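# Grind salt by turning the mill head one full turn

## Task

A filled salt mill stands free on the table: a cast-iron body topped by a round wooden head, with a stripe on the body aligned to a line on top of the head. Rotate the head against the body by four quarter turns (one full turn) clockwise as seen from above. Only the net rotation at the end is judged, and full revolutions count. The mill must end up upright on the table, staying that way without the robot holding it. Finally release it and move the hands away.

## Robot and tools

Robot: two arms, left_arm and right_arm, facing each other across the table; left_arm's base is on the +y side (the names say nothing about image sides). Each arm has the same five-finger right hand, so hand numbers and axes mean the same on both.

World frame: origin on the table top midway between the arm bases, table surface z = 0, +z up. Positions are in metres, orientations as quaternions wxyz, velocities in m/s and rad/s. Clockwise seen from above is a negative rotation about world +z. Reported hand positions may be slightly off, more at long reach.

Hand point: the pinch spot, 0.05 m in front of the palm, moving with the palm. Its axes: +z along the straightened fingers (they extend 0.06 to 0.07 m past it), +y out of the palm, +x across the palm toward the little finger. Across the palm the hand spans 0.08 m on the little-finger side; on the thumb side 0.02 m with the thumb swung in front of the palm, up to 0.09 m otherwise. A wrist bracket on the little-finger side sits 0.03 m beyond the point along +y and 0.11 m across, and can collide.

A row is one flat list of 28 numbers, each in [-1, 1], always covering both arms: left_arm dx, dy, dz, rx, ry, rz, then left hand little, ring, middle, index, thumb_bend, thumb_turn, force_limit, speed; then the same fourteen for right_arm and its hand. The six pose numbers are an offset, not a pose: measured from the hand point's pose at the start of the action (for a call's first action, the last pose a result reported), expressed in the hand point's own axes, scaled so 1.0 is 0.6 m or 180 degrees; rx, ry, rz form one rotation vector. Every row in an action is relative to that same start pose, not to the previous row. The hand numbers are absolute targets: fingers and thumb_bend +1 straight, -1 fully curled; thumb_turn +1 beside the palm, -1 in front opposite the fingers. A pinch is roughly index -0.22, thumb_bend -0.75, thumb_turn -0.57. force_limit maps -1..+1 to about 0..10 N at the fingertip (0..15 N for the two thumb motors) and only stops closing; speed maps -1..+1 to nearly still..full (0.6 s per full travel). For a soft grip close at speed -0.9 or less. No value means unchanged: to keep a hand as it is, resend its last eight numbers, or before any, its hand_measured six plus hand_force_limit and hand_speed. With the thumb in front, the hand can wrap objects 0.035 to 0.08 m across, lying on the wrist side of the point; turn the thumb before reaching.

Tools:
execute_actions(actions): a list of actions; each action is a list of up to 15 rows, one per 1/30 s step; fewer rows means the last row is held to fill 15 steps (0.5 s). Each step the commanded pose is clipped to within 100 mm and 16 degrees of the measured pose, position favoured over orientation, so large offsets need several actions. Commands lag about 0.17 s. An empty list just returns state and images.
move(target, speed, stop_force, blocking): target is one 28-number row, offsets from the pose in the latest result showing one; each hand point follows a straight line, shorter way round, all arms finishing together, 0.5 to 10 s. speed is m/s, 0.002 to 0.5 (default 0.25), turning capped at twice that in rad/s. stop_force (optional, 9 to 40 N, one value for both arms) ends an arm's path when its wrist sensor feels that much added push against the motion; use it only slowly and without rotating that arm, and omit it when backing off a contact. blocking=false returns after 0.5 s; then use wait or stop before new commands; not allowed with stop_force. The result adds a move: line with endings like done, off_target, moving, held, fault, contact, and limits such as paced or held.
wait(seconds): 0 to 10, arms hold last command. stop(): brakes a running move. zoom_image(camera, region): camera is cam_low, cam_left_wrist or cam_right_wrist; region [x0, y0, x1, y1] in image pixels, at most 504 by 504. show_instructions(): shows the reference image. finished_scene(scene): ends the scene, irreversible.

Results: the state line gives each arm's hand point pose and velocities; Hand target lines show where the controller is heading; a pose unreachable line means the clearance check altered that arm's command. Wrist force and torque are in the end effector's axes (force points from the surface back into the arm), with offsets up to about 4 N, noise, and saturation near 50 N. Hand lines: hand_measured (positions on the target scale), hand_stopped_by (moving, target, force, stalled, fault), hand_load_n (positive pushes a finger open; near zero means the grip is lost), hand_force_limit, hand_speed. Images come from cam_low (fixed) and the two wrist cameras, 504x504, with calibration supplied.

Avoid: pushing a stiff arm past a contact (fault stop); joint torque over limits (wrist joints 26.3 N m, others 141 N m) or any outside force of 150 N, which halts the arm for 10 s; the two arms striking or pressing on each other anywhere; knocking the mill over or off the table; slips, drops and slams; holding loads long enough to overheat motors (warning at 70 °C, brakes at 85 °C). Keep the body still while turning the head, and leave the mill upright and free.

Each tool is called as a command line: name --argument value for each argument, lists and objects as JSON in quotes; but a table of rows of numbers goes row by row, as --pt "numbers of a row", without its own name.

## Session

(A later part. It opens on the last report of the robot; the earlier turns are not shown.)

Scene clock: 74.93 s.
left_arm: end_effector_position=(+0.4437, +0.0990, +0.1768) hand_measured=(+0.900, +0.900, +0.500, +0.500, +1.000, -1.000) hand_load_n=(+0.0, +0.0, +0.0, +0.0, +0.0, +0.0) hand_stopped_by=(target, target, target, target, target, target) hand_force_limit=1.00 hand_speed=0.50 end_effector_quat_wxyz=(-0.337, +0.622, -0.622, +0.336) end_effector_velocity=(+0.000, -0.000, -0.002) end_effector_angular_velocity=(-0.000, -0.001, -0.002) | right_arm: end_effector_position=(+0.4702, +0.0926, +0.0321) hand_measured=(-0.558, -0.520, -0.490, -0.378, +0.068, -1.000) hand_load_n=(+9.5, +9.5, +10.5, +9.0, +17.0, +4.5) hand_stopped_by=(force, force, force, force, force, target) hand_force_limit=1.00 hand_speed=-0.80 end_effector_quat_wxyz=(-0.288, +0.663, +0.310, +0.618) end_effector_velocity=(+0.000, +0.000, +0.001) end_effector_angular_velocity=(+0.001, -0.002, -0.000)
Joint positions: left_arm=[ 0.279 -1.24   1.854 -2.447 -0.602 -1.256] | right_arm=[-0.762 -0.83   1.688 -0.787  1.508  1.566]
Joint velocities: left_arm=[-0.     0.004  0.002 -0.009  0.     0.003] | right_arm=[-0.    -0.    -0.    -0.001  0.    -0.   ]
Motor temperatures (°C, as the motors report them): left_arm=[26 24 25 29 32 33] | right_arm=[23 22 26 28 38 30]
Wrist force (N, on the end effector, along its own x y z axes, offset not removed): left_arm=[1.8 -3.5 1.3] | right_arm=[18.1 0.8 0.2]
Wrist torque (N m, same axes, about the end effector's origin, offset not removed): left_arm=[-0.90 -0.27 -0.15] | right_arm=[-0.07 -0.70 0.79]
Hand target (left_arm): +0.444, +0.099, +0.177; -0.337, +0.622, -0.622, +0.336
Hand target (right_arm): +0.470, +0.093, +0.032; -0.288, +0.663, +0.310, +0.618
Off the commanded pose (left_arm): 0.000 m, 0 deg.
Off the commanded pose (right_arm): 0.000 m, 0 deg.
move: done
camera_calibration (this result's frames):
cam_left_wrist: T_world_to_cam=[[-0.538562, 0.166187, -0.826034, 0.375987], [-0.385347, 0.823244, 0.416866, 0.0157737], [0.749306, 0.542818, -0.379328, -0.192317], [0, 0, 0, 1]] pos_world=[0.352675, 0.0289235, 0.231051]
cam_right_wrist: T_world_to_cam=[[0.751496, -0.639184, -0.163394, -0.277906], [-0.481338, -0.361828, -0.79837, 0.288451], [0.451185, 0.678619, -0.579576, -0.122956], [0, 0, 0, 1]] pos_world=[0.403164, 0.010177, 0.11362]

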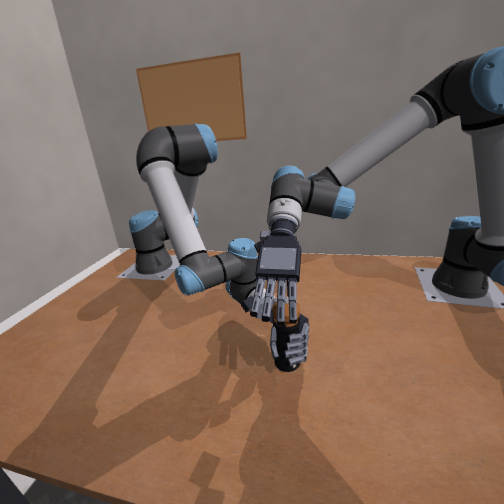

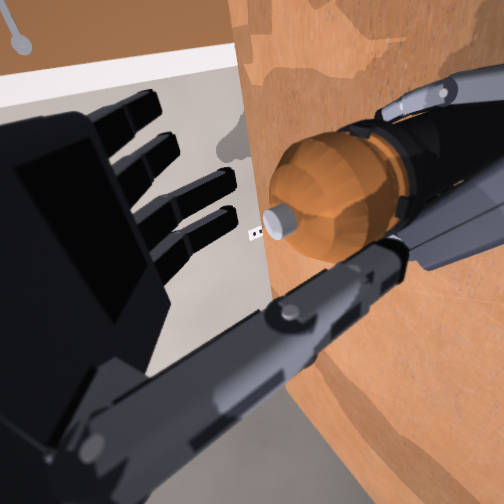

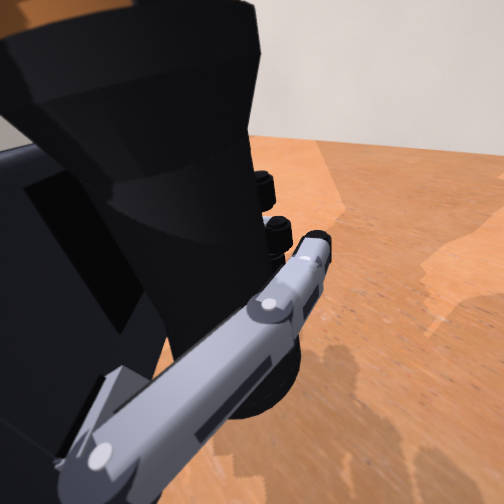

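execute_actions --actions '[]'

move --target '[0.002,0.032,0.021,0,0,0,0.9,0.9,0.3,0.3,0.9,-1,1,-0.6,0,0,0,0,0,0,-0.98,-0.98,-0.98,-0.98,-1,-1,1,-0.8]' --speed 0.05

move --target '[0,0,0,0,0,0,0.9,0.9,-0.32,-0.32,-0.52,-1,1,-0.6,0,0,0,0,0,0,-0.98,-0.98,-0.98,-0.98,-1,-1,1,-0.8]'

Scene clock: 105.80 s.
left_arm: end_effector_position=(+0.4437, +0.0990, +0.1765) hand_measured=(+0.900, +0.900, +0.500, +0.500, +1.000, -1.000) hand_load_n=(+0.0, +0.0, +0.0, +0.0, +0.0, +0.0) hand_stopped_by=(target, target, target, target, target, target) hand_force_limit=1.00 hand_speed=0.50 end_effector_quat_wxyz=(-0.337, +0.622, -0.622, +0.336) end_effector_velocity=(+0.000, -0.000, +0.000) end_effector_angular_velocity=(-0.001, +0.000, +0.000) | right_arm: end_effector_position=(+0.4702, +0.0926, +0.0321) hand_measured=(-0.558, -0.520, -0.490, -0.378, +0.068, -1.000) hand_load_n=(+9.5, +9.5, +10.5, +9.0, +17.0, +4.5) hand_stopped_by=(force, force, force, force, force, target) hand_force_limit=1.00 hand_speed=-0.80 end_effector_quat_wxyz=(-0.288, +0.663, +0.310, +0.618) end_effector_velocity=(+0.001, -0.001, +0.000) end_effector_angular_velocity=(+0.000, -0.000, -0.002)
Joint positions: left_arm=[ 0.279 -1.239  1.855 -2.448 -0.602 -1.256] | right_arm=[-0.762 -0.83   1.688 -0.787  1.508  1.566]
Joint velocities: left_arm=[ 0.     0.    -0.    -0.    -0.    -0.001] | right_arm=[-0.001 -0.    -0.    -0.     0.001 -0.   ]
Motor temperatures (°C, as the motors report them): left_arm=[26 24 25 29 32 33] | right_arm=[23 22 26 28 38 30]
Wrist force (N, on the end effector, along its own x y z axes, offset not removed): left_arm=[0.9 0.8 1.0] | right_arm=[17.3 2.4 -2.2]
Wrist torque (N m, same axes, about the end effector's origin, offset not removed): left_arm=[0.00 0.07 0.14] | right_arm=[0.25 -0.36 0.91]
Hand target (left_arm): +0.444, +0.099, +0.177; -0.337, +0.622, -0.622, +0.336
Hand target (right_arm): +0.470, +0.093, +0.032; -0.288, +0.663, +0.310, +0.618
Off the commanded pose (left_arm): 0.000 m, 0 deg.
Off the commanded pose (right_arm): 0.000 m, 0 deg.
camera_calibration (this result's frames):
cam_left_wrist: T_world_to_cam=[[-0.538537, 0.166193, -0.82605, 0.375766], [-0.38526, 0.823313, 0.416809, 0.0158901], [0.749369, 0.542711, -0.379357, -0.192448], [0, 0, 0, 1]] pos_world=[0.3527, 0.0289115, 0.230772]
cam_right_wrist: T_world_to_cam=[[0.751494, -0.639186, -0.163395, -0.277907], [-0.481348, -0.361839, -0.798359, 0.288444], [0.451177, 0.678611, -0.579591, -0.122957], [0, 0, 0, 1]] pos_world=[0.403163, 0.0101763, 0.113609]

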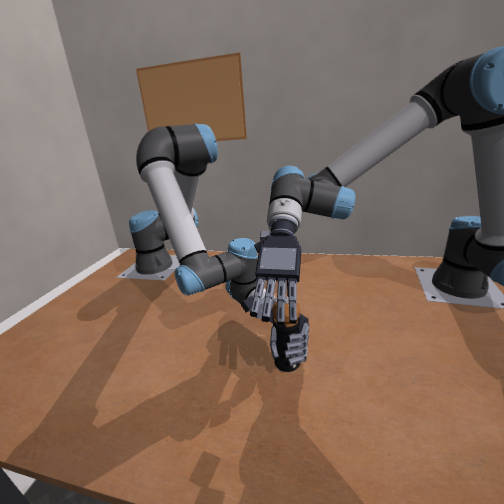

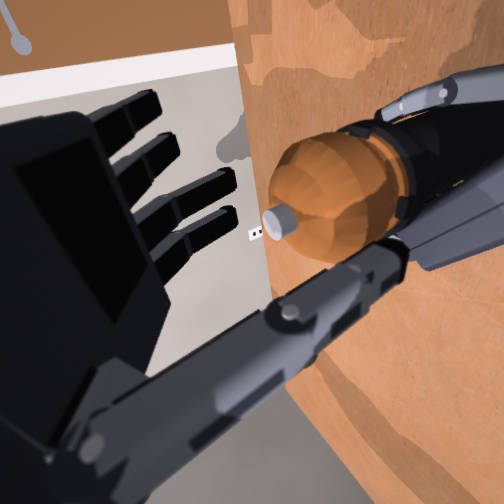

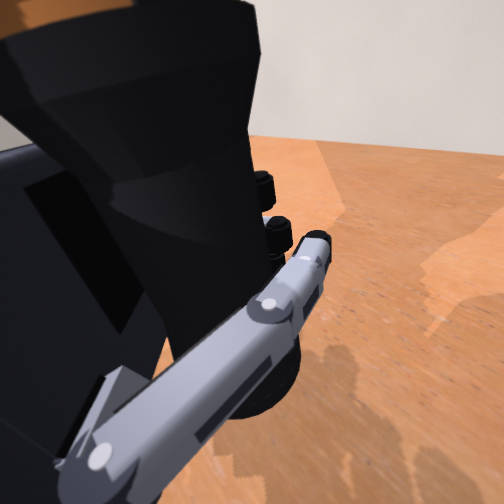

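Scene clock: 106.67 s.
left_arm: end_effector_position=(+0.4438, +0.0978, +0.1538) hand_measured=(+0.900, +0.900, +0.300, +0.300, +0.900, -1.000) hand_load_n=(+0.0, +0.0, +0.0, +0.0, +0.0, +0.0) hand_stopped_by=(target, target, target, target, target, target) hand_force_limit=1.00 hand_speed=-0.60 end_effector_quat_wxyz=(-0.337, +0.622, -0.622, +0.336) end_effector_velocity=(-0.000, -0.000, -0.003) end_effector_angular_velocity=(-0.002, -0.001, +0.000) | right_arm: end_effector_position=(+0.4702, +0.0926, +0.0321) hand_measured=(-0.558, -0.520, -0.490, -0.378, +0.068, -1.000) hand_load_n=(+9.5, +9.5, +10.5, +9.0, +17.0, +4.5) hand_stopped_by=(force, force, force, force, force, target) hand_force_limit=1.00 hand_speed=-0.80 end_effector_quat_wxyz=(-0.288, +0.663, +0.310, +0.618) end_effector_velocity=(+0.000, +0.000, -0.000) end_effector_angular_velocity=(+0.001, -0.001, -0.001)
Joint positions: left_arm=[ 0.279 -1.204  1.875 -2.503 -0.602 -1.257] | right_arm=[-0.762 -0.83   1.688 -0.787  1.508  1.566]
Joint velocities: left_arm=[-0.     0.005  0.002 -0.008  0.001 -0.001] | right_arm=[ 0.     0.001 -0.    -0.002  0.001 -0.   ]
Motor temperatures (°C, as the motors report them): left_arm=[26 24 25 29 32 33] | right_arm=[23 22 26 28 38 30]
Wrist force (N, on the end effector, along its own x y z axes, offset not removed): left_arm=[-1.1 1.3 -2.6] | right_arm=[17.7 2.5 -1.6]
Wrist torque (N m, same axes, about the end effector's origin, offset not removed): left_arm=[0.25 0.24 -0.02] | right_arm=[0.30 -0.47 0.88]
Hand target (left_arm): +0.444, +0.098, +0.154; -0.337, +0.622, -0.622, +0.336
Hand target (right_arm): +0.470, +0.093, +0.032; -0.288, +0.663, +0.310, +0.618
Off the commanded pose (left_arm): 0.000 m, 0 deg.
Off the commanded pose (right_arm): 0.000 m, 0 deg.
move: done
camera_calibration (this result's frames):
cam_left_wrist: T_world_to_cam=[[-0.538631, 0.165823, -0.826063, 0.357346], [-0.385425, 0.823346, 0.416593, 0.0264713], [0.749216, 0.542775, -0.379567, -0.200336], [0, 0, 0, 1]] pos_world=[0.352775, 0.0276862, 0.208121]
cam_right_wrist: T_world_to_cam=[[0.751494, -0.639187, -0.163395, -0.277907], [-0.48135, -0.361841, -0.798357, 0.288445], [0.451176, 0.67861, -0.579594, -0.122956], [0, 0, 0, 1]] pos_world=[0.403163, 0.0101761, 0.113608]

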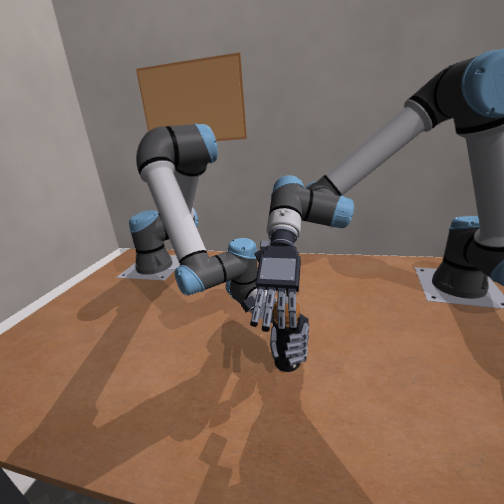

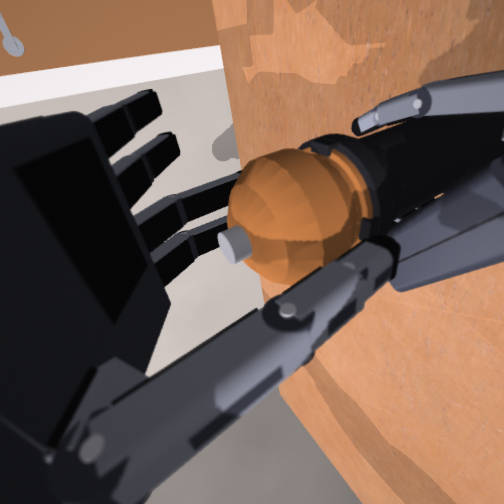

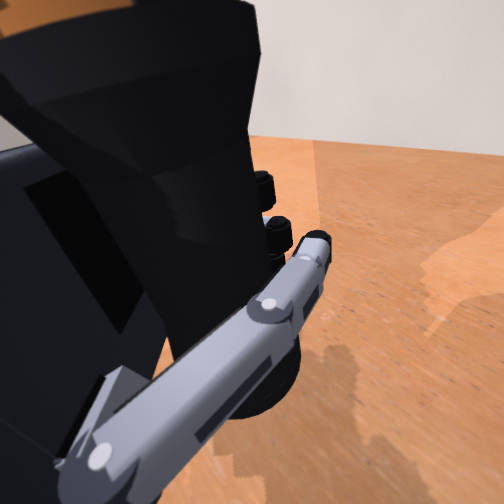

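Scene clock: 107.57 s.
left_arm: end_effector_position=(+0.4438, +0.0978, +0.1538) hand_measured=(+0.900, +0.900, +0.098, +0.040, +0.672, -1.000) hand_load_n=(+0.0, +0.0, +11.0, +12.5, +14.5, +0.0) hand_stopped_by=(target, target, force, force, force, target) hand_force_limit=1.00 hand_speed=-0.60 end_effector_quat_wxyz=(-0.337, +0.622, -0.622, +0.336) end_effector_velocity=(-0.000, -0.000, +0.000) end_effector_angular_velocity=(+0.000, +0.000, -0.000) | right_arm: end_effector_position=(+0.4702, +0.0926, +0.0321) hand_measured=(-0.558, -0.520, -0.490, -0.378, +0.068, -1.000) hand_load_n=(+7.0, +7.5, +9.5, +9.0, +17.5, +4.0) hand_stopped_by=(force, force, force, force, force, target) hand_force_limit=1.00 hand_speed=-0.80 end_effector_quat_wxyz=(-0.288, +0.663, +0.310, +0.618) end_effector_velocity=(-0.000, +0.000, -0.000) end_effector_angular_velocity=(+0.000, +0.000, +0.001)
Joint positions: left_arm=[ 0.279 -1.204  1.875 -2.503 -0.602 -1.257] | right_arm=[-0.762 -0.83   1.688 -0.787  1.508  1.566]
Joint velocities: left_arm=[-0.  0. -0.  0. -0.  0.] | right_arm=[ 0.001  0.    -0.    -0.001  0.     0.   ]
Motor temperatures (°C, as the motors report them): left_arm=[26 24 25 29 32 33] | right_arm=[23 22 26 28 38 30]
Wrist force (N, on the end effector, along its own x y z axes, offset not removed): left_arm=[0.0 -7.3 10.8] | right_arm=[20.7 -4.3 -6.0]
Wrist torque (N m, same axes, about the end effector's origin, offset not removed): left_arm=[-0.57 -0.04 -0.28] | right_arm=[0.08 -0.30 0.22]
Hand target (left_arm): +0.444, +0.098, +0.154; -0.337, +0.622, -0.622, +0.336
Hand target (right_arm): +0.470, +0.093, +0.032; -0.288, +0.663, +0.310, +0.618
Off the commanded pose (left_arm): 0.000 m, 0 deg.
Off the commanded pose (right_arm): 0.000 m, 0 deg.
move: done
camera_calibration (this result's frames):
cam_left_wrist: T_world_to_cam=[[-0.538633, 0.165969, -0.826032, 0.357295], [-0.385382, 0.823302, 0.416719, 0.0264191], [0.749236, 0.542797, -0.379496, -0.200386], [0, 0, 0, 1]] pos_world=[0.352769, 0.0277178, 0.208082]
cam_right_wrist: T_world_to_cam=[[0.751509, -0.639168, -0.163396, -0.27791], [-0.481342, -0.361852, -0.798356, 0.288442], [0.451159, 0.678621, -0.579593, -0.122951], [0, 0, 0, 1]] pos_world=[0.403161, 0.0101794, 0.113608]

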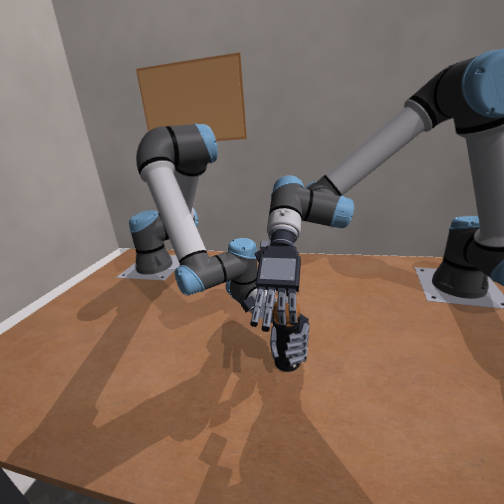

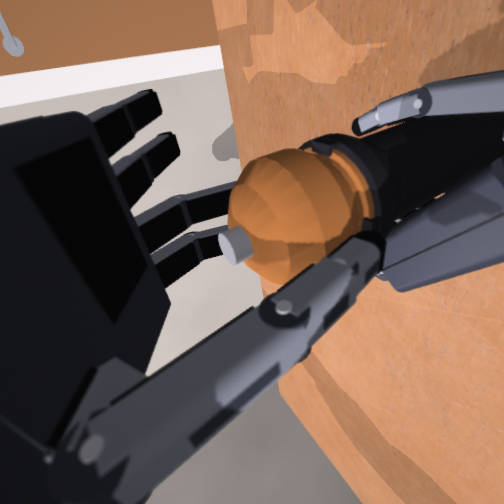

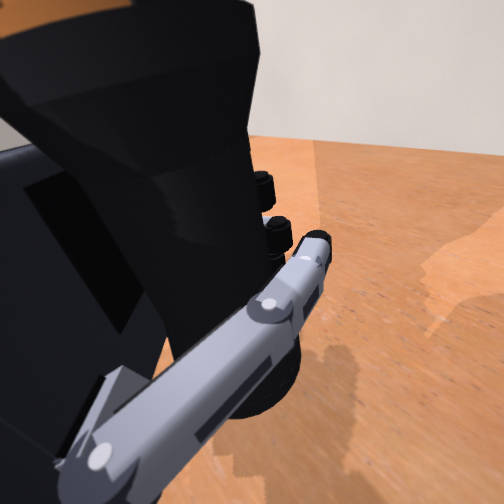

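move --target '[0.012,-0.0078,0.0122,0,0.14,0.09,0.9,0.9,-0.32,-0.32,-0.52,-1,1,-0.6,0,0,0,0,0,0,-0.98,-0.98,-0.98,-0.98,-1,-1,1,-0.8]' --speed 0.2

move --target '[0.012,-0.0066,0.0104,0,0.14,0.09,0.9,0.9,-0.34,-0.34,-0.54,-1,1,-0.6,0,0,0,0,0,0,-0.98,-0.98,-0.98,-0.98,-1,-1,1,-0.8]' --speed 0.2

Scene clock: 117.10 s.
left_arm: end_effector_position=(+0.4524, +0.0905, +0.1538) hand_measured=(+0.900, +0.900, +0.098, +0.040, +0.674, -1.000) hand_load_n=(+0.0, +0.0, +7.0, +7.5, +17.5, -5.0) hand_stopped_by=(target, target, force, force, force, target) hand_force_limit=1.00 hand_speed=-0.60 end_effector_quat_wxyz=(-0.237, +0.441, -0.760, +0.413) end_effector_velocity=(-0.000, -0.000, -0.000) end_effector_angular_velocity=(-0.002, +0.000, -0.013) | right_arm: end_effector_position=(+0.4702, +0.0926, +0.0321) hand_measured=(-0.558, -0.520, -0.490, -0.378, +0.068, -1.000) hand_load_n=(+8.0, +8.5, +10.0, +9.0, +17.0, +4.5) hand_stopped_by=(force, force, force, force, force, target) hand_force_limit=1.00 hand_speed=-0.80 end_effector_quat_wxyz=(-0.288, +0.663, +0.310, +0.618) end_effector_velocity=(-0.000, -0.000, -0.001) end_effector_angular_velocity=(-0.000, -0.000, +0.001)
Joint positions: left_arm=[ 0.345 -1.203  2.037 -3.221 -0.923 -0.521] | right_arm=[-0.762 -0.83   1.688 -0.787  1.508  1.566]
Joint velocities: left_arm=[ 0.003  0.     0.003 -0.013 -0.012  0.013] | right_arm=[-0.     0.001  0.    -0.001 -0.001 -0.   ]
Motor temperatures (°C, as the motors report them): left_arm=[26 24 25 29 32 33] | right_arm=[23 22 26 28 38 30]
Wrist force (N, on the end effector, along its own x y z axes, offset not removed): left_arm=[0.6 4.4 -5.8] | right_arm=[15.9 2.6 1.5]
Wrist torque (N m, same axes, about the end effector's origin, offset not removed): left_arm=[-0.23 -0.18 -0.07] | right_arm=[0.08 -0.47 1.15]
Hand target (left_arm): +0.452, +0.090, +0.154; +0.237, -0.441, +0.761, -0.413
Hand target (right_arm): +0.470, +0.093, +0.032; -0.288, +0.663, +0.310, +0.618
Off the commanded pose (left_arm): 0.000 m, 0 deg.
Off the commanded pose (right_arm): 0.000 m, 0 deg.
move: done
camera_calibration (this result's frames):
cam_left_wrist: T_world_to_cam=[[-0.384904, 0.409339, -0.827218, 0.271793], [0.0768466, 0.907371, 0.413246, -0.180357], [0.919752, 0.0954908, -0.380707, -0.239363], [0, 0, 0, 1]] pos_world=[0.338629, 0.0752521, 0.208237]
cam_right_wrist: T_world_to_cam=[[0.751508, -0.639169, -0.163397, -0.27791], [-0.481347, -0.361858, -0.798351, 0.288438], [0.451154, 0.678618, -0.579601, -0.122952], [0, 0, 0, 1]] pos_world=[0.403161, 0.0101791, 0.113602]

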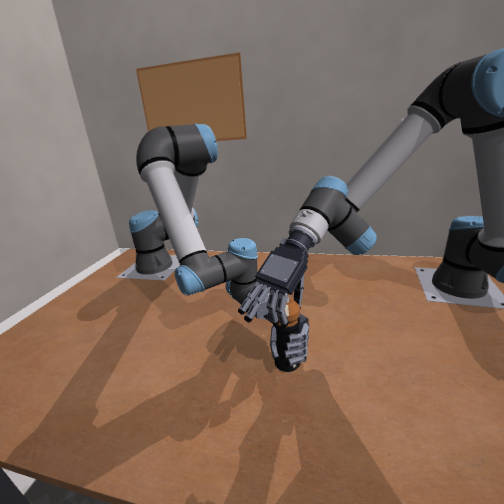

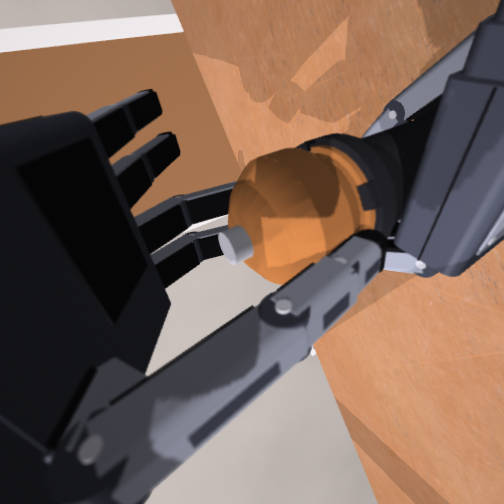

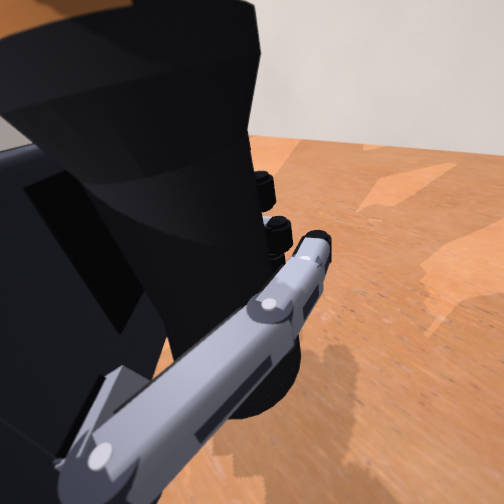

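Scene clock: 118.90 s.
left_arm: end_effector_position=(+0.4551, +0.0806, +0.1538) hand_measured=(+0.900, +0.900, +0.088, +0.026, +0.676, -1.000) hand_load_n=(+0.0, +0.0, +11.5, +11.5, +19.0, -7.0) hand_stopped_by=(target, target, force, force, force, target) hand_force_limit=1.00 hand_speed=-0.60 end_effector_quat_wxyz=(-0.122, +0.231, -0.848, +0.462) end_effector_velocity=(+0.000, -0.000, -0.000) end_effector_angular_velocity=(-0.000, +0.002, -0.015) | right_arm: end_effector_position=(+0.4702, +0.0926, +0.0321) hand_measured=(-0.558, -0.520, -0.490, -0.378, +0.068, -1.000) hand_load_n=(+8.0, +8.5, +10.0, +9.0, +17.0, +3.5) hand_stopped_by=(force, force, force, force, force, target) hand_force_limit=1.00 hand_speed=-0.80 end_effector_quat_wxyz=(-0.288, +0.663, +0.310, +0.618) end_effector_velocity=(-0.001, +0.001, +0.000) end_effector_angular_velocity=(+0.000, +0.000, +0.002)
Joint positions: left_arm=[ 0.502 -1.198  2.074 -3.439 -1.467 -0.076] | right_arm=[-0.762 -0.83   1.688 -0.787  1.508  1.566]
Joint velocities: left_arm=[ 0.007  0.001 -0.002  0.    -0.019  0.011] | right_arm=[ 0.001 -0.001  0.     0.001 -0.001  0.   ]
Motor temperatures (°C, as the motors report them): left_arm=[26 24 25 29 32 33] | right_arm=[23 22 26 28 38 30]
Wrist force (N, on the end effector, along its own x y z axes, offset not removed): left_arm=[2.2 1.0 0.1] | right_arm=[15.9 -1.0 3.2]
Wrist torque (N m, same axes, about the end effector's origin, offset not removed): left_arm=[-0.24 -0.19 -0.14] | right_arm=[-0.16 -0.45 0.37]
Hand target (left_arm): +0.455, +0.081, +0.154; +0.121, -0.230, +0.848, -0.462
Hand target (right_arm): +0.470, +0.093, +0.032; -0.288, +0.663, +0.310, +0.618
Off the commanded pose (left_arm): 0.000 m, 0 deg.
Off the commanded pose (right_arm): 0.000 m, 0 deg.
move: done
camera_calibration (this result's frames):
cam_left_wrist: T_world_to_cam=[[-0.130965, 0.54338, -0.829208, 0.150765], [0.518901, 0.750263, 0.409692, -0.35958], [0.844743, -0.376621, -0.380219, -0.168838], [0, 0, 0, 1]] pos_world=[0.348956, 0.124269, 0.208137]
cam_right_wrist: T_world_to_cam=[[0.751502, -0.639177, -0.163396, -0.277909], [-0.48135, -0.361854, -0.798351, 0.288439], [0.451162, 0.678613, -0.579602, -0.122954], [0, 0, 0, 1]] pos_world=[0.403162, 0.0101777, 0.113601]

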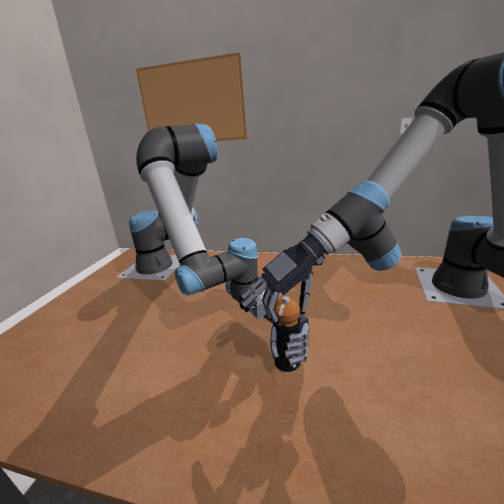

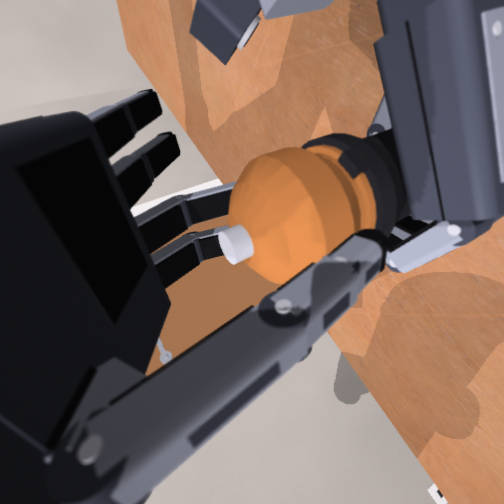

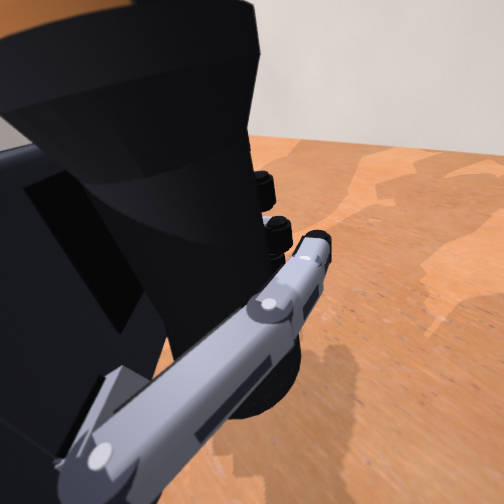

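The head is turning with a balanced grip.

move --target '[0.012,-0.0066,0.0104,0,0.14,0.09,0.9,0.9,-0.34,-0.34,-0.54,-1,1,-0.6,0,0,0,0,0,0,-0.98,-0.98,-0.98,-0.98,-1,-1,1,-0.8]' --speed 0.22

move --target '[0.012,-0.0066,0.0104,0,0.14,0.09,0.9,0.9,-0.34,-0.34,-0.54,-1,1,-0.6,0,0,0,0,0,0,-0.98,-0.98,-0.98,-0.98,-1,-1,1,-0.8]' --speed 0.22

Scene clock: 130.43 s.
left_arm: end_effector_position=(+0.4526, +0.0707, +0.1539) hand_measured=(+0.900, +0.900, +0.088, +0.026, +0.676, -1.000) hand_load_n=(+0.0, +0.0, +13.0, +11.5, +17.5, -8.0) hand_stopped_by=(target, target, force, force, force, target) hand_force_limit=1.00 hand_speed=-0.60 end_effector_quat_wxyz=(+0.002, +0.005, -0.878, +0.479) end_effector_velocity=(+0.000, -0.000, -0.000) end_effector_angular_velocity=(+0.002, +0.001, -0.013) | right_arm: end_effector_position=(+0.4702, +0.0926, +0.0321) hand_measured=(-0.558, -0.520, -0.490, -0.378, +0.068, -1.000) hand_load_n=(+9.0, +9.0, +10.0, +8.5, +16.5, +3.0) hand_stopped_by=(force, force, force, force, force, target) hand_force_limit=1.00 hand_speed=-0.80 end_effector_quat_wxyz=(-0.288, +0.663, +0.310, +0.618) end_effector_velocity=(-0.000, -0.000, -0.001) end_effector_angular_velocity=(-0.001, +0.001, -0.000)
Joint positions: left_arm=[ 0.683 -1.154  1.987 -3.321 -2.049  0.329] | right_arm=[-0.762 -0.83   1.688 -0.787  1.508  1.566]
Joint velocities: left_arm=[ 0.004  0.001 -0.005  0.012 -0.014  0.013] | right_arm=[-0.     0.001 -0.     0.    -0.     0.   ]
Motor temperatures (°C, as the motors report them): left_arm=[26 24 25 29 32 33] | right_arm=[23 22 26 28 38 30]
Wrist force (N, on the end effector, along its own x y z axes, offset not removed): left_arm=[-1.3 0.5 3.0] | right_arm=[14.7 -2.0 5.2]
Wrist torque (N m, same axes, about the end effector's origin, offset not removed): left_arm=[-0.48 -0.29 -0.29] | right_arm=[-0.43 -0.55 0.15]
Hand target (left_arm): +0.453, +0.071, +0.154; -0.002, -0.005, +0.878, -0.479
Hand target (right_arm): +0.470, +0.093, +0.032; -0.288, +0.663, +0.310, +0.618
Off the commanded pose (left_arm): 0.000 m, 0 deg.
Off the commanded pose (right_arm): 0.000 m, 0 deg.
move: done
camera_calibration (this result's frames):
cam_left_wrist: T_world_to_cam=[[0.155859, 0.532737, -0.831805, 0.0272418], [0.824146, 0.394068, 0.406809, -0.463402], [0.54451, -0.748934, -0.377634, -0.00857823], [0, 0, 0, 1]] pos_world=[0.382336, 0.161675, 0.207936]
cam_right_wrist: T_world_to_cam=[[0.751501, -0.639178, -0.163396, -0.277909], [-0.481352, -0.361854, -0.79835, 0.288438], [0.451162, 0.678612, -0.579603, -0.122955], [0, 0, 0, 1]] pos_world=[0.403162, 0.0101775, 0.1136]

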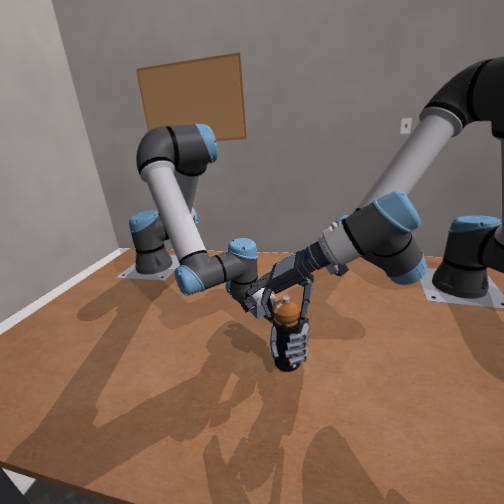

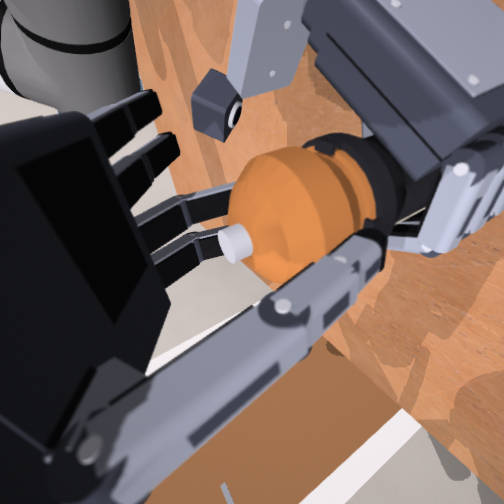

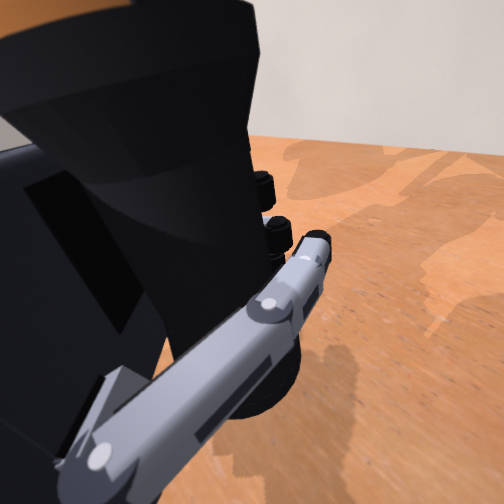

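Scene clock: 132.20 s.
left_arm: end_effector_position=(+0.4455, +0.0633, +0.1541) hand_measured=(+0.900, +0.900, +0.088, +0.026, +0.676, -1.000) hand_load_n=(+0.0, +0.0, +14.5, +12.0, +17.5, -8.0) hand_stopped_by=(target, target, force, force, force, target) hand_force_limit=1.00 hand_speed=-0.60 end_effector_quat_wxyz=(-0.125, +0.221, +0.848, -0.465) end_effector_velocity=(+0.000, +0.000, -0.000) end_effector_angular_velocity=(+0.005, -0.000, -0.015) | right_arm: end_effector_position=(+0.4702, +0.0926, +0.0321) hand_measured=(-0.558, -0.520, -0.490, -0.378, +0.068, -1.000) hand_load_n=(+10.0, +9.5, +10.0, +8.5, +16.5, +3.0) hand_stopped_by=(force, force, force, force, force, target) hand_force_limit=1.00 hand_speed=-0.80 end_effector_quat_wxyz=(-0.288, +0.663, +0.310, +0.618) end_effector_velocity=(+0.000, +0.000, +0.001) end_effector_angular_velocity=(+0.000, -0.002, -0.000)
Joint positions: left_arm=[ 0.795 -1.113  1.815 -2.78  -2.482  0.949] | right_arm=[-0.762 -0.83   1.688 -0.787  1.508  1.566]
Joint velocities: left_arm=[ 0.002 -0.001 -0.009  0.034 -0.005  0.026] | right_arm=[ 0.    -0.002 -0.    -0.     0.    -0.001]
Motor temperatures (°C, as the motors report them): left_arm=[26 24 25 29 32 33] | right_arm=[23 22 26 28 38 30]
Wrist force (N, on the end effector, along its own x y z axes, offset not removed): left_arm=[0.7 -12.0 2.0] | right_arm=[11.5 1.3 11.6]
Wrist torque (N m, same axes, about the end effector's origin, offset not removed): left_arm=[-0.28 -0.31 -0.39] | right_arm=[-0.36 -0.74 0.78]
Hand target (left_arm): +0.445, +0.063, +0.154; -0.126, +0.222, +0.848, -0.465
Hand target (right_arm): +0.470, +0.093, +0.032; -0.288, +0.663, +0.310, +0.618
Off the commanded pose (left_arm): 0.000 m, 0 deg.
Off the commanded pose (right_arm): 0.000 m, 0 deg.
move: done
camera_calibration (this result's frames):
cam_left_wrist: T_world_to_cam=[[0.399218, 0.380234, -0.834294, -0.0658666], [0.911452, -0.0659395, 0.406087, -0.46437], [0.099395, -0.922537, -0.372889, 0.19838], [0, 0, 0, 1]] pos_world=[0.429829, 0.177438, 0.207597]
cam_right_wrist: T_world_to_cam=[[0.751486, -0.639195, -0.163396, -0.277908], [-0.481366, -0.361852, -0.798342, 0.288435], [0.451172, 0.678596, -0.579613, -0.122961], [0, 0, 0, 1]] pos_world=[0.403163, 0.0101742, 0.113592]

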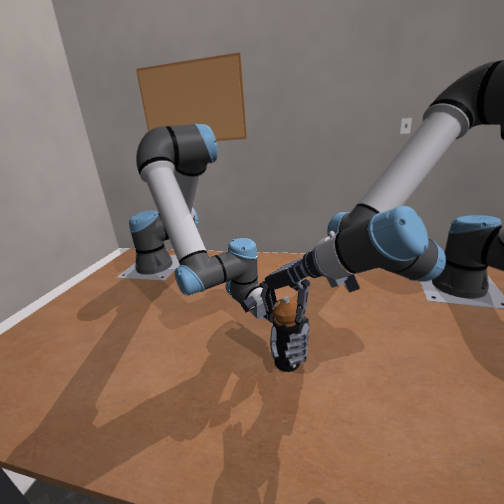

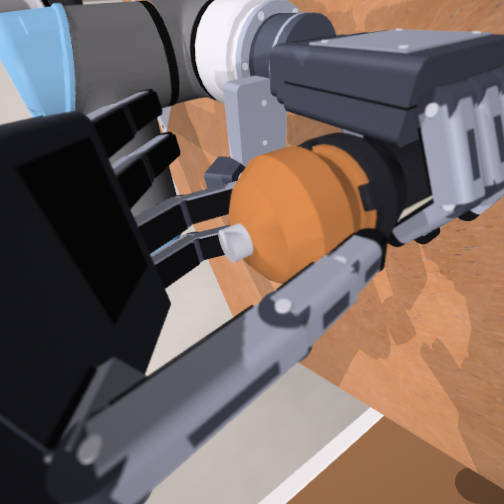

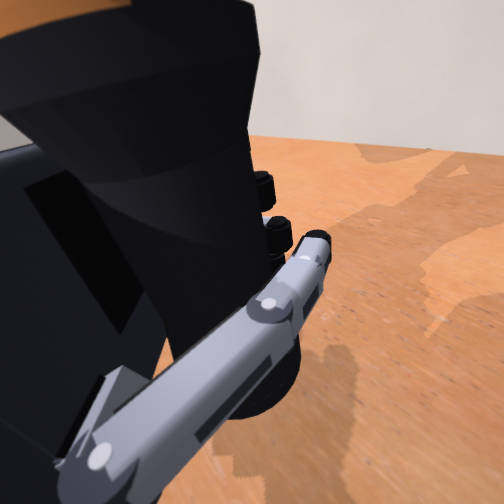

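move --target '[0.0125,-0.0078,0.0114,0,0.141,0.089,0.9,0.9,-0.34,-0.34,-0.54,-1,1,-0.6,0,0,0,0,0,0,-0.98,-0.98,-0.98,-0.98,-1,-1,1,-0.8]' --speed 0.2

move --target '[0.012,-0.0068,0.0107,0,0.141,0.089,0.9,0.9,-0.34,-0.34,-0.54,-1,1,-0.6,0,0,0,0,0,0,-0.98,-0.98,-0.98,-0.98,-1,-1,1,-0.8]' --speed 0.2

Scene clock: 146.90 s.
left_arm: end_effector_position=(+0.4349, +0.0597, +0.1547) hand_measured=(+0.900, +0.900, +0.088, +0.026, +0.676, -1.000) hand_load_n=(+0.0, +0.0, +12.0, +10.5, +20.0, -8.5) hand_stopped_by=(target, target, force, force, force, target) hand_force_limit=1.00 hand_speed=-0.60 end_effector_quat_wxyz=(-0.241, +0.431, +0.762, -0.419) end_effector_velocity=(+0.001, +0.000, -0.001) end_effector_angular_velocity=(+0.004, +0.005, -0.016) | right_arm: end_effector_position=(+0.4702, +0.0925, +0.0321) hand_measured=(-0.558, -0.520, -0.490, -0.378, +0.068, -1.000) hand_load_n=(+9.0, +9.0, +9.5, +8.5, +16.5, +3.5) hand_stopped_by=(force, force, force, force, force, target) hand_force_limit=1.00 hand_speed=-0.80 end_effector_quat_wxyz=(-0.288, +0.663, +0.310, +0.618) end_effector_velocity=(+0.000, +0.000, -0.000) end_effector_angular_velocity=(+0.001, +0.000, +0.000)
Joint positions: left_arm=[ 0.817 -1.049  1.481 -1.723 -2.554  1.896] | right_arm=[-0.762 -0.83   1.688 -0.787  1.508  1.566]
Joint velocities: left_arm=[ 0.001  0.01  -0.021  0.043  0.003  0.03 ] | right_arm=[-0.     0.     0.    -0.001 -0.     0.001]
Motor temperatures (°C, as the motors report them): left_arm=[26 24 25 29 32 33] | right_arm=[23 22 26 28 38 30]
Wrist force (N, on the end effector, along its own x y z axes, offset not removed): left_arm=[3.7 -8.9 -4.0] | right_arm=[14.7 3.1 2.7]
Wrist torque (N m, same axes, about the end effector's origin, offset not removed): left_arm=[-0.92 -0.20 -0.43] | right_arm=[-0.21 -0.47 1.22]
Hand target (left_arm): +0.435, +0.060, +0.155; -0.242, +0.432, +0.761, -0.418
Hand target (right_arm): +0.470, +0.093, +0.032; -0.288, +0.663, +0.310, +0.618
Off the commanded pose (left_arm): 0.000 m, 0 deg.
Off the commanded pose (right_arm): 0.000 m, 0 deg.
move: done
camera_calibration (this result's frames):
cam_left_wrist: T_world_to_cam=[[0.533296, 0.12953, -0.835953, -0.102856], [0.758917, -0.509795, 0.405159, -0.362228], [-0.373684, -0.850489, -0.370174, 0.397363], [0, 0, 0, 1]] pos_world=[0.478241, 0.166614, 0.207871]
cam_right_wrist: T_world_to_cam=[[0.751472, -0.639213, -0.163395, -0.277909], [-0.481375, -0.361844, -0.79834, 0.288439], [0.451186, 0.678584, -0.579616, -0.122965], [0, 0, 0, 1]] pos_world=[0.403168, 0.0101687, 0.113591]

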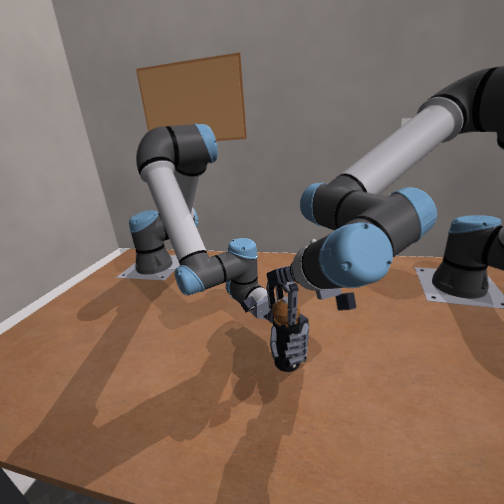

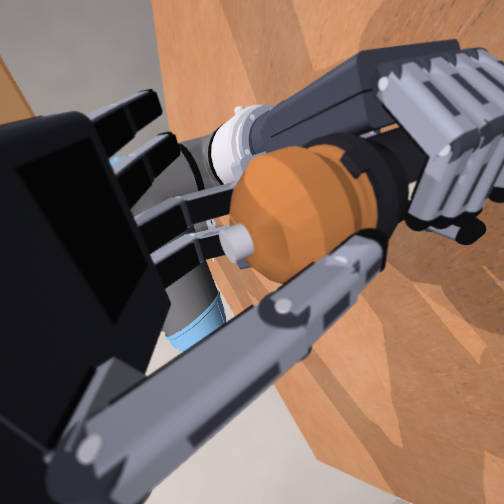

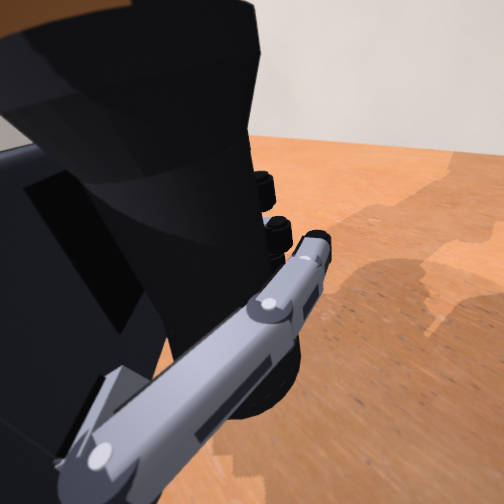

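Scene clock: 148.73 s.
left_arm: end_effector_position=(+0.4246, +0.0620, +0.1548) hand_measured=(+0.900, +0.900, +0.088, +0.026, +0.676, -1.000) hand_load_n=(+0.0, +0.0, +12.5, +10.0, +19.0, -6.0) hand_stopped_by=(target, target, force, force, force, target) hand_force_limit=1.00 hand_speed=-0.60 end_effector_quat_wxyz=(-0.341, +0.613, +0.624, -0.343) end_effector_velocity=(+0.000, -0.000, +0.000) end_effector_angular_velocity=(+0.002, +0.003, -0.013) | right_arm: end_effector_position=(+0.4702, +0.0925, +0.0321) hand_measured=(-0.558, -0.520, -0.490, -0.378, +0.068, -1.000) hand_load_n=(+9.0, +9.0, +10.0, +8.5, +16.5, +3.5) hand_stopped_by=(force, force, force, force, force, target) hand_force_limit=1.00 hand_speed=-0.80 end_effector_quat_wxyz=(-0.288, +0.663, +0.310, +0.618) end_effector_velocity=(-0.000, +0.000, -0.000) end_effector_angular_velocity=(+0.000, +0.001, +0.000)
Joint positions: left_arm=[ 0.775 -0.84   1.021 -0.977 -2.303  2.536] | right_arm=[-0.762 -0.83   1.688 -0.787  1.508  1.566]
Joint velocities: left_arm=[-0.001  0.01  -0.019  0.022  0.008  0.013] | right_arm=[ 0.     0.    -0.    -0.    -0.     0.001]
Motor temperatures (°C, as the motors report them): left_arm=[26 24 25 29 32 33] | right_arm=[23 22 26 28 38 30]
Wrist force (N, on the end effector, along its own x y z axes, offset not removed): left_arm=[0.7 -0.4 6.0] | right_arm=[14.9 4.2 2.7]
Wrist torque (N m, same axes, about the end effector's origin, offset not removed): left_arm=[-0.02 -0.20 -0.16] | right_arm=[0.09 -0.48 1.31]
Hand target (left_arm): +0.425, +0.062, +0.155; -0.342, +0.613, +0.624, -0.343
Hand target (right_arm): +0.470, +0.093, +0.032; -0.288, +0.663, +0.310, +0.618
Off the commanded pose (left_arm): 0.000 m, 0 deg.
Off the commanded pose (right_arm): 0.000 m, 0 deg.
move: done
camera_calibration (this result's frames):
cam_left_wrist: T_world_to_cam=[[0.525293, -0.154263, -0.836821, -0.0764694], [0.404832, -0.819695, 0.405229, -0.183752], [-0.74845, -0.551636, -0.36813, 0.535848], [0, 0, 0, 1]] pos_world=[0.515614, 0.133176, 0.207732]
cam_right_wrist: T_world_to_cam=[[0.751465, -0.63922, -0.163395, -0.277913], [-0.481379, -0.361839, -0.79834, 0.288442], [0.451192, 0.678579, -0.579617, -0.122967], [0, 0, 0, 1]] pos_world=[0.403174, 0.0101645, 0.113591]

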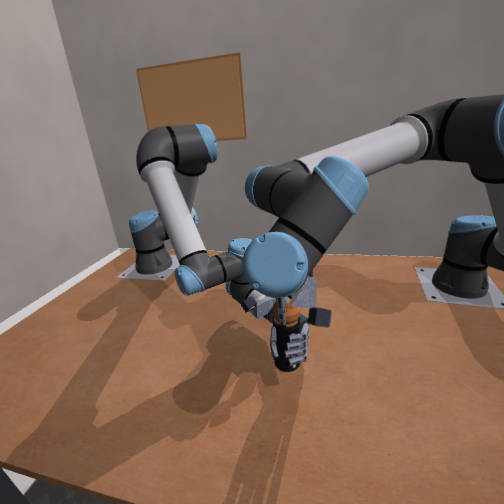

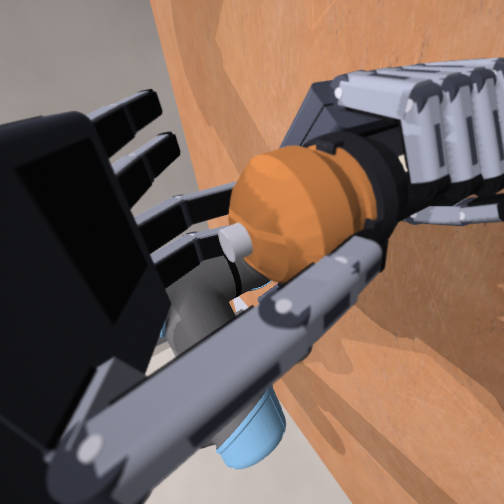

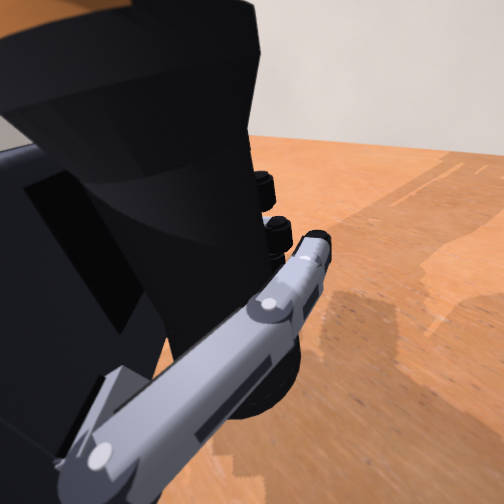

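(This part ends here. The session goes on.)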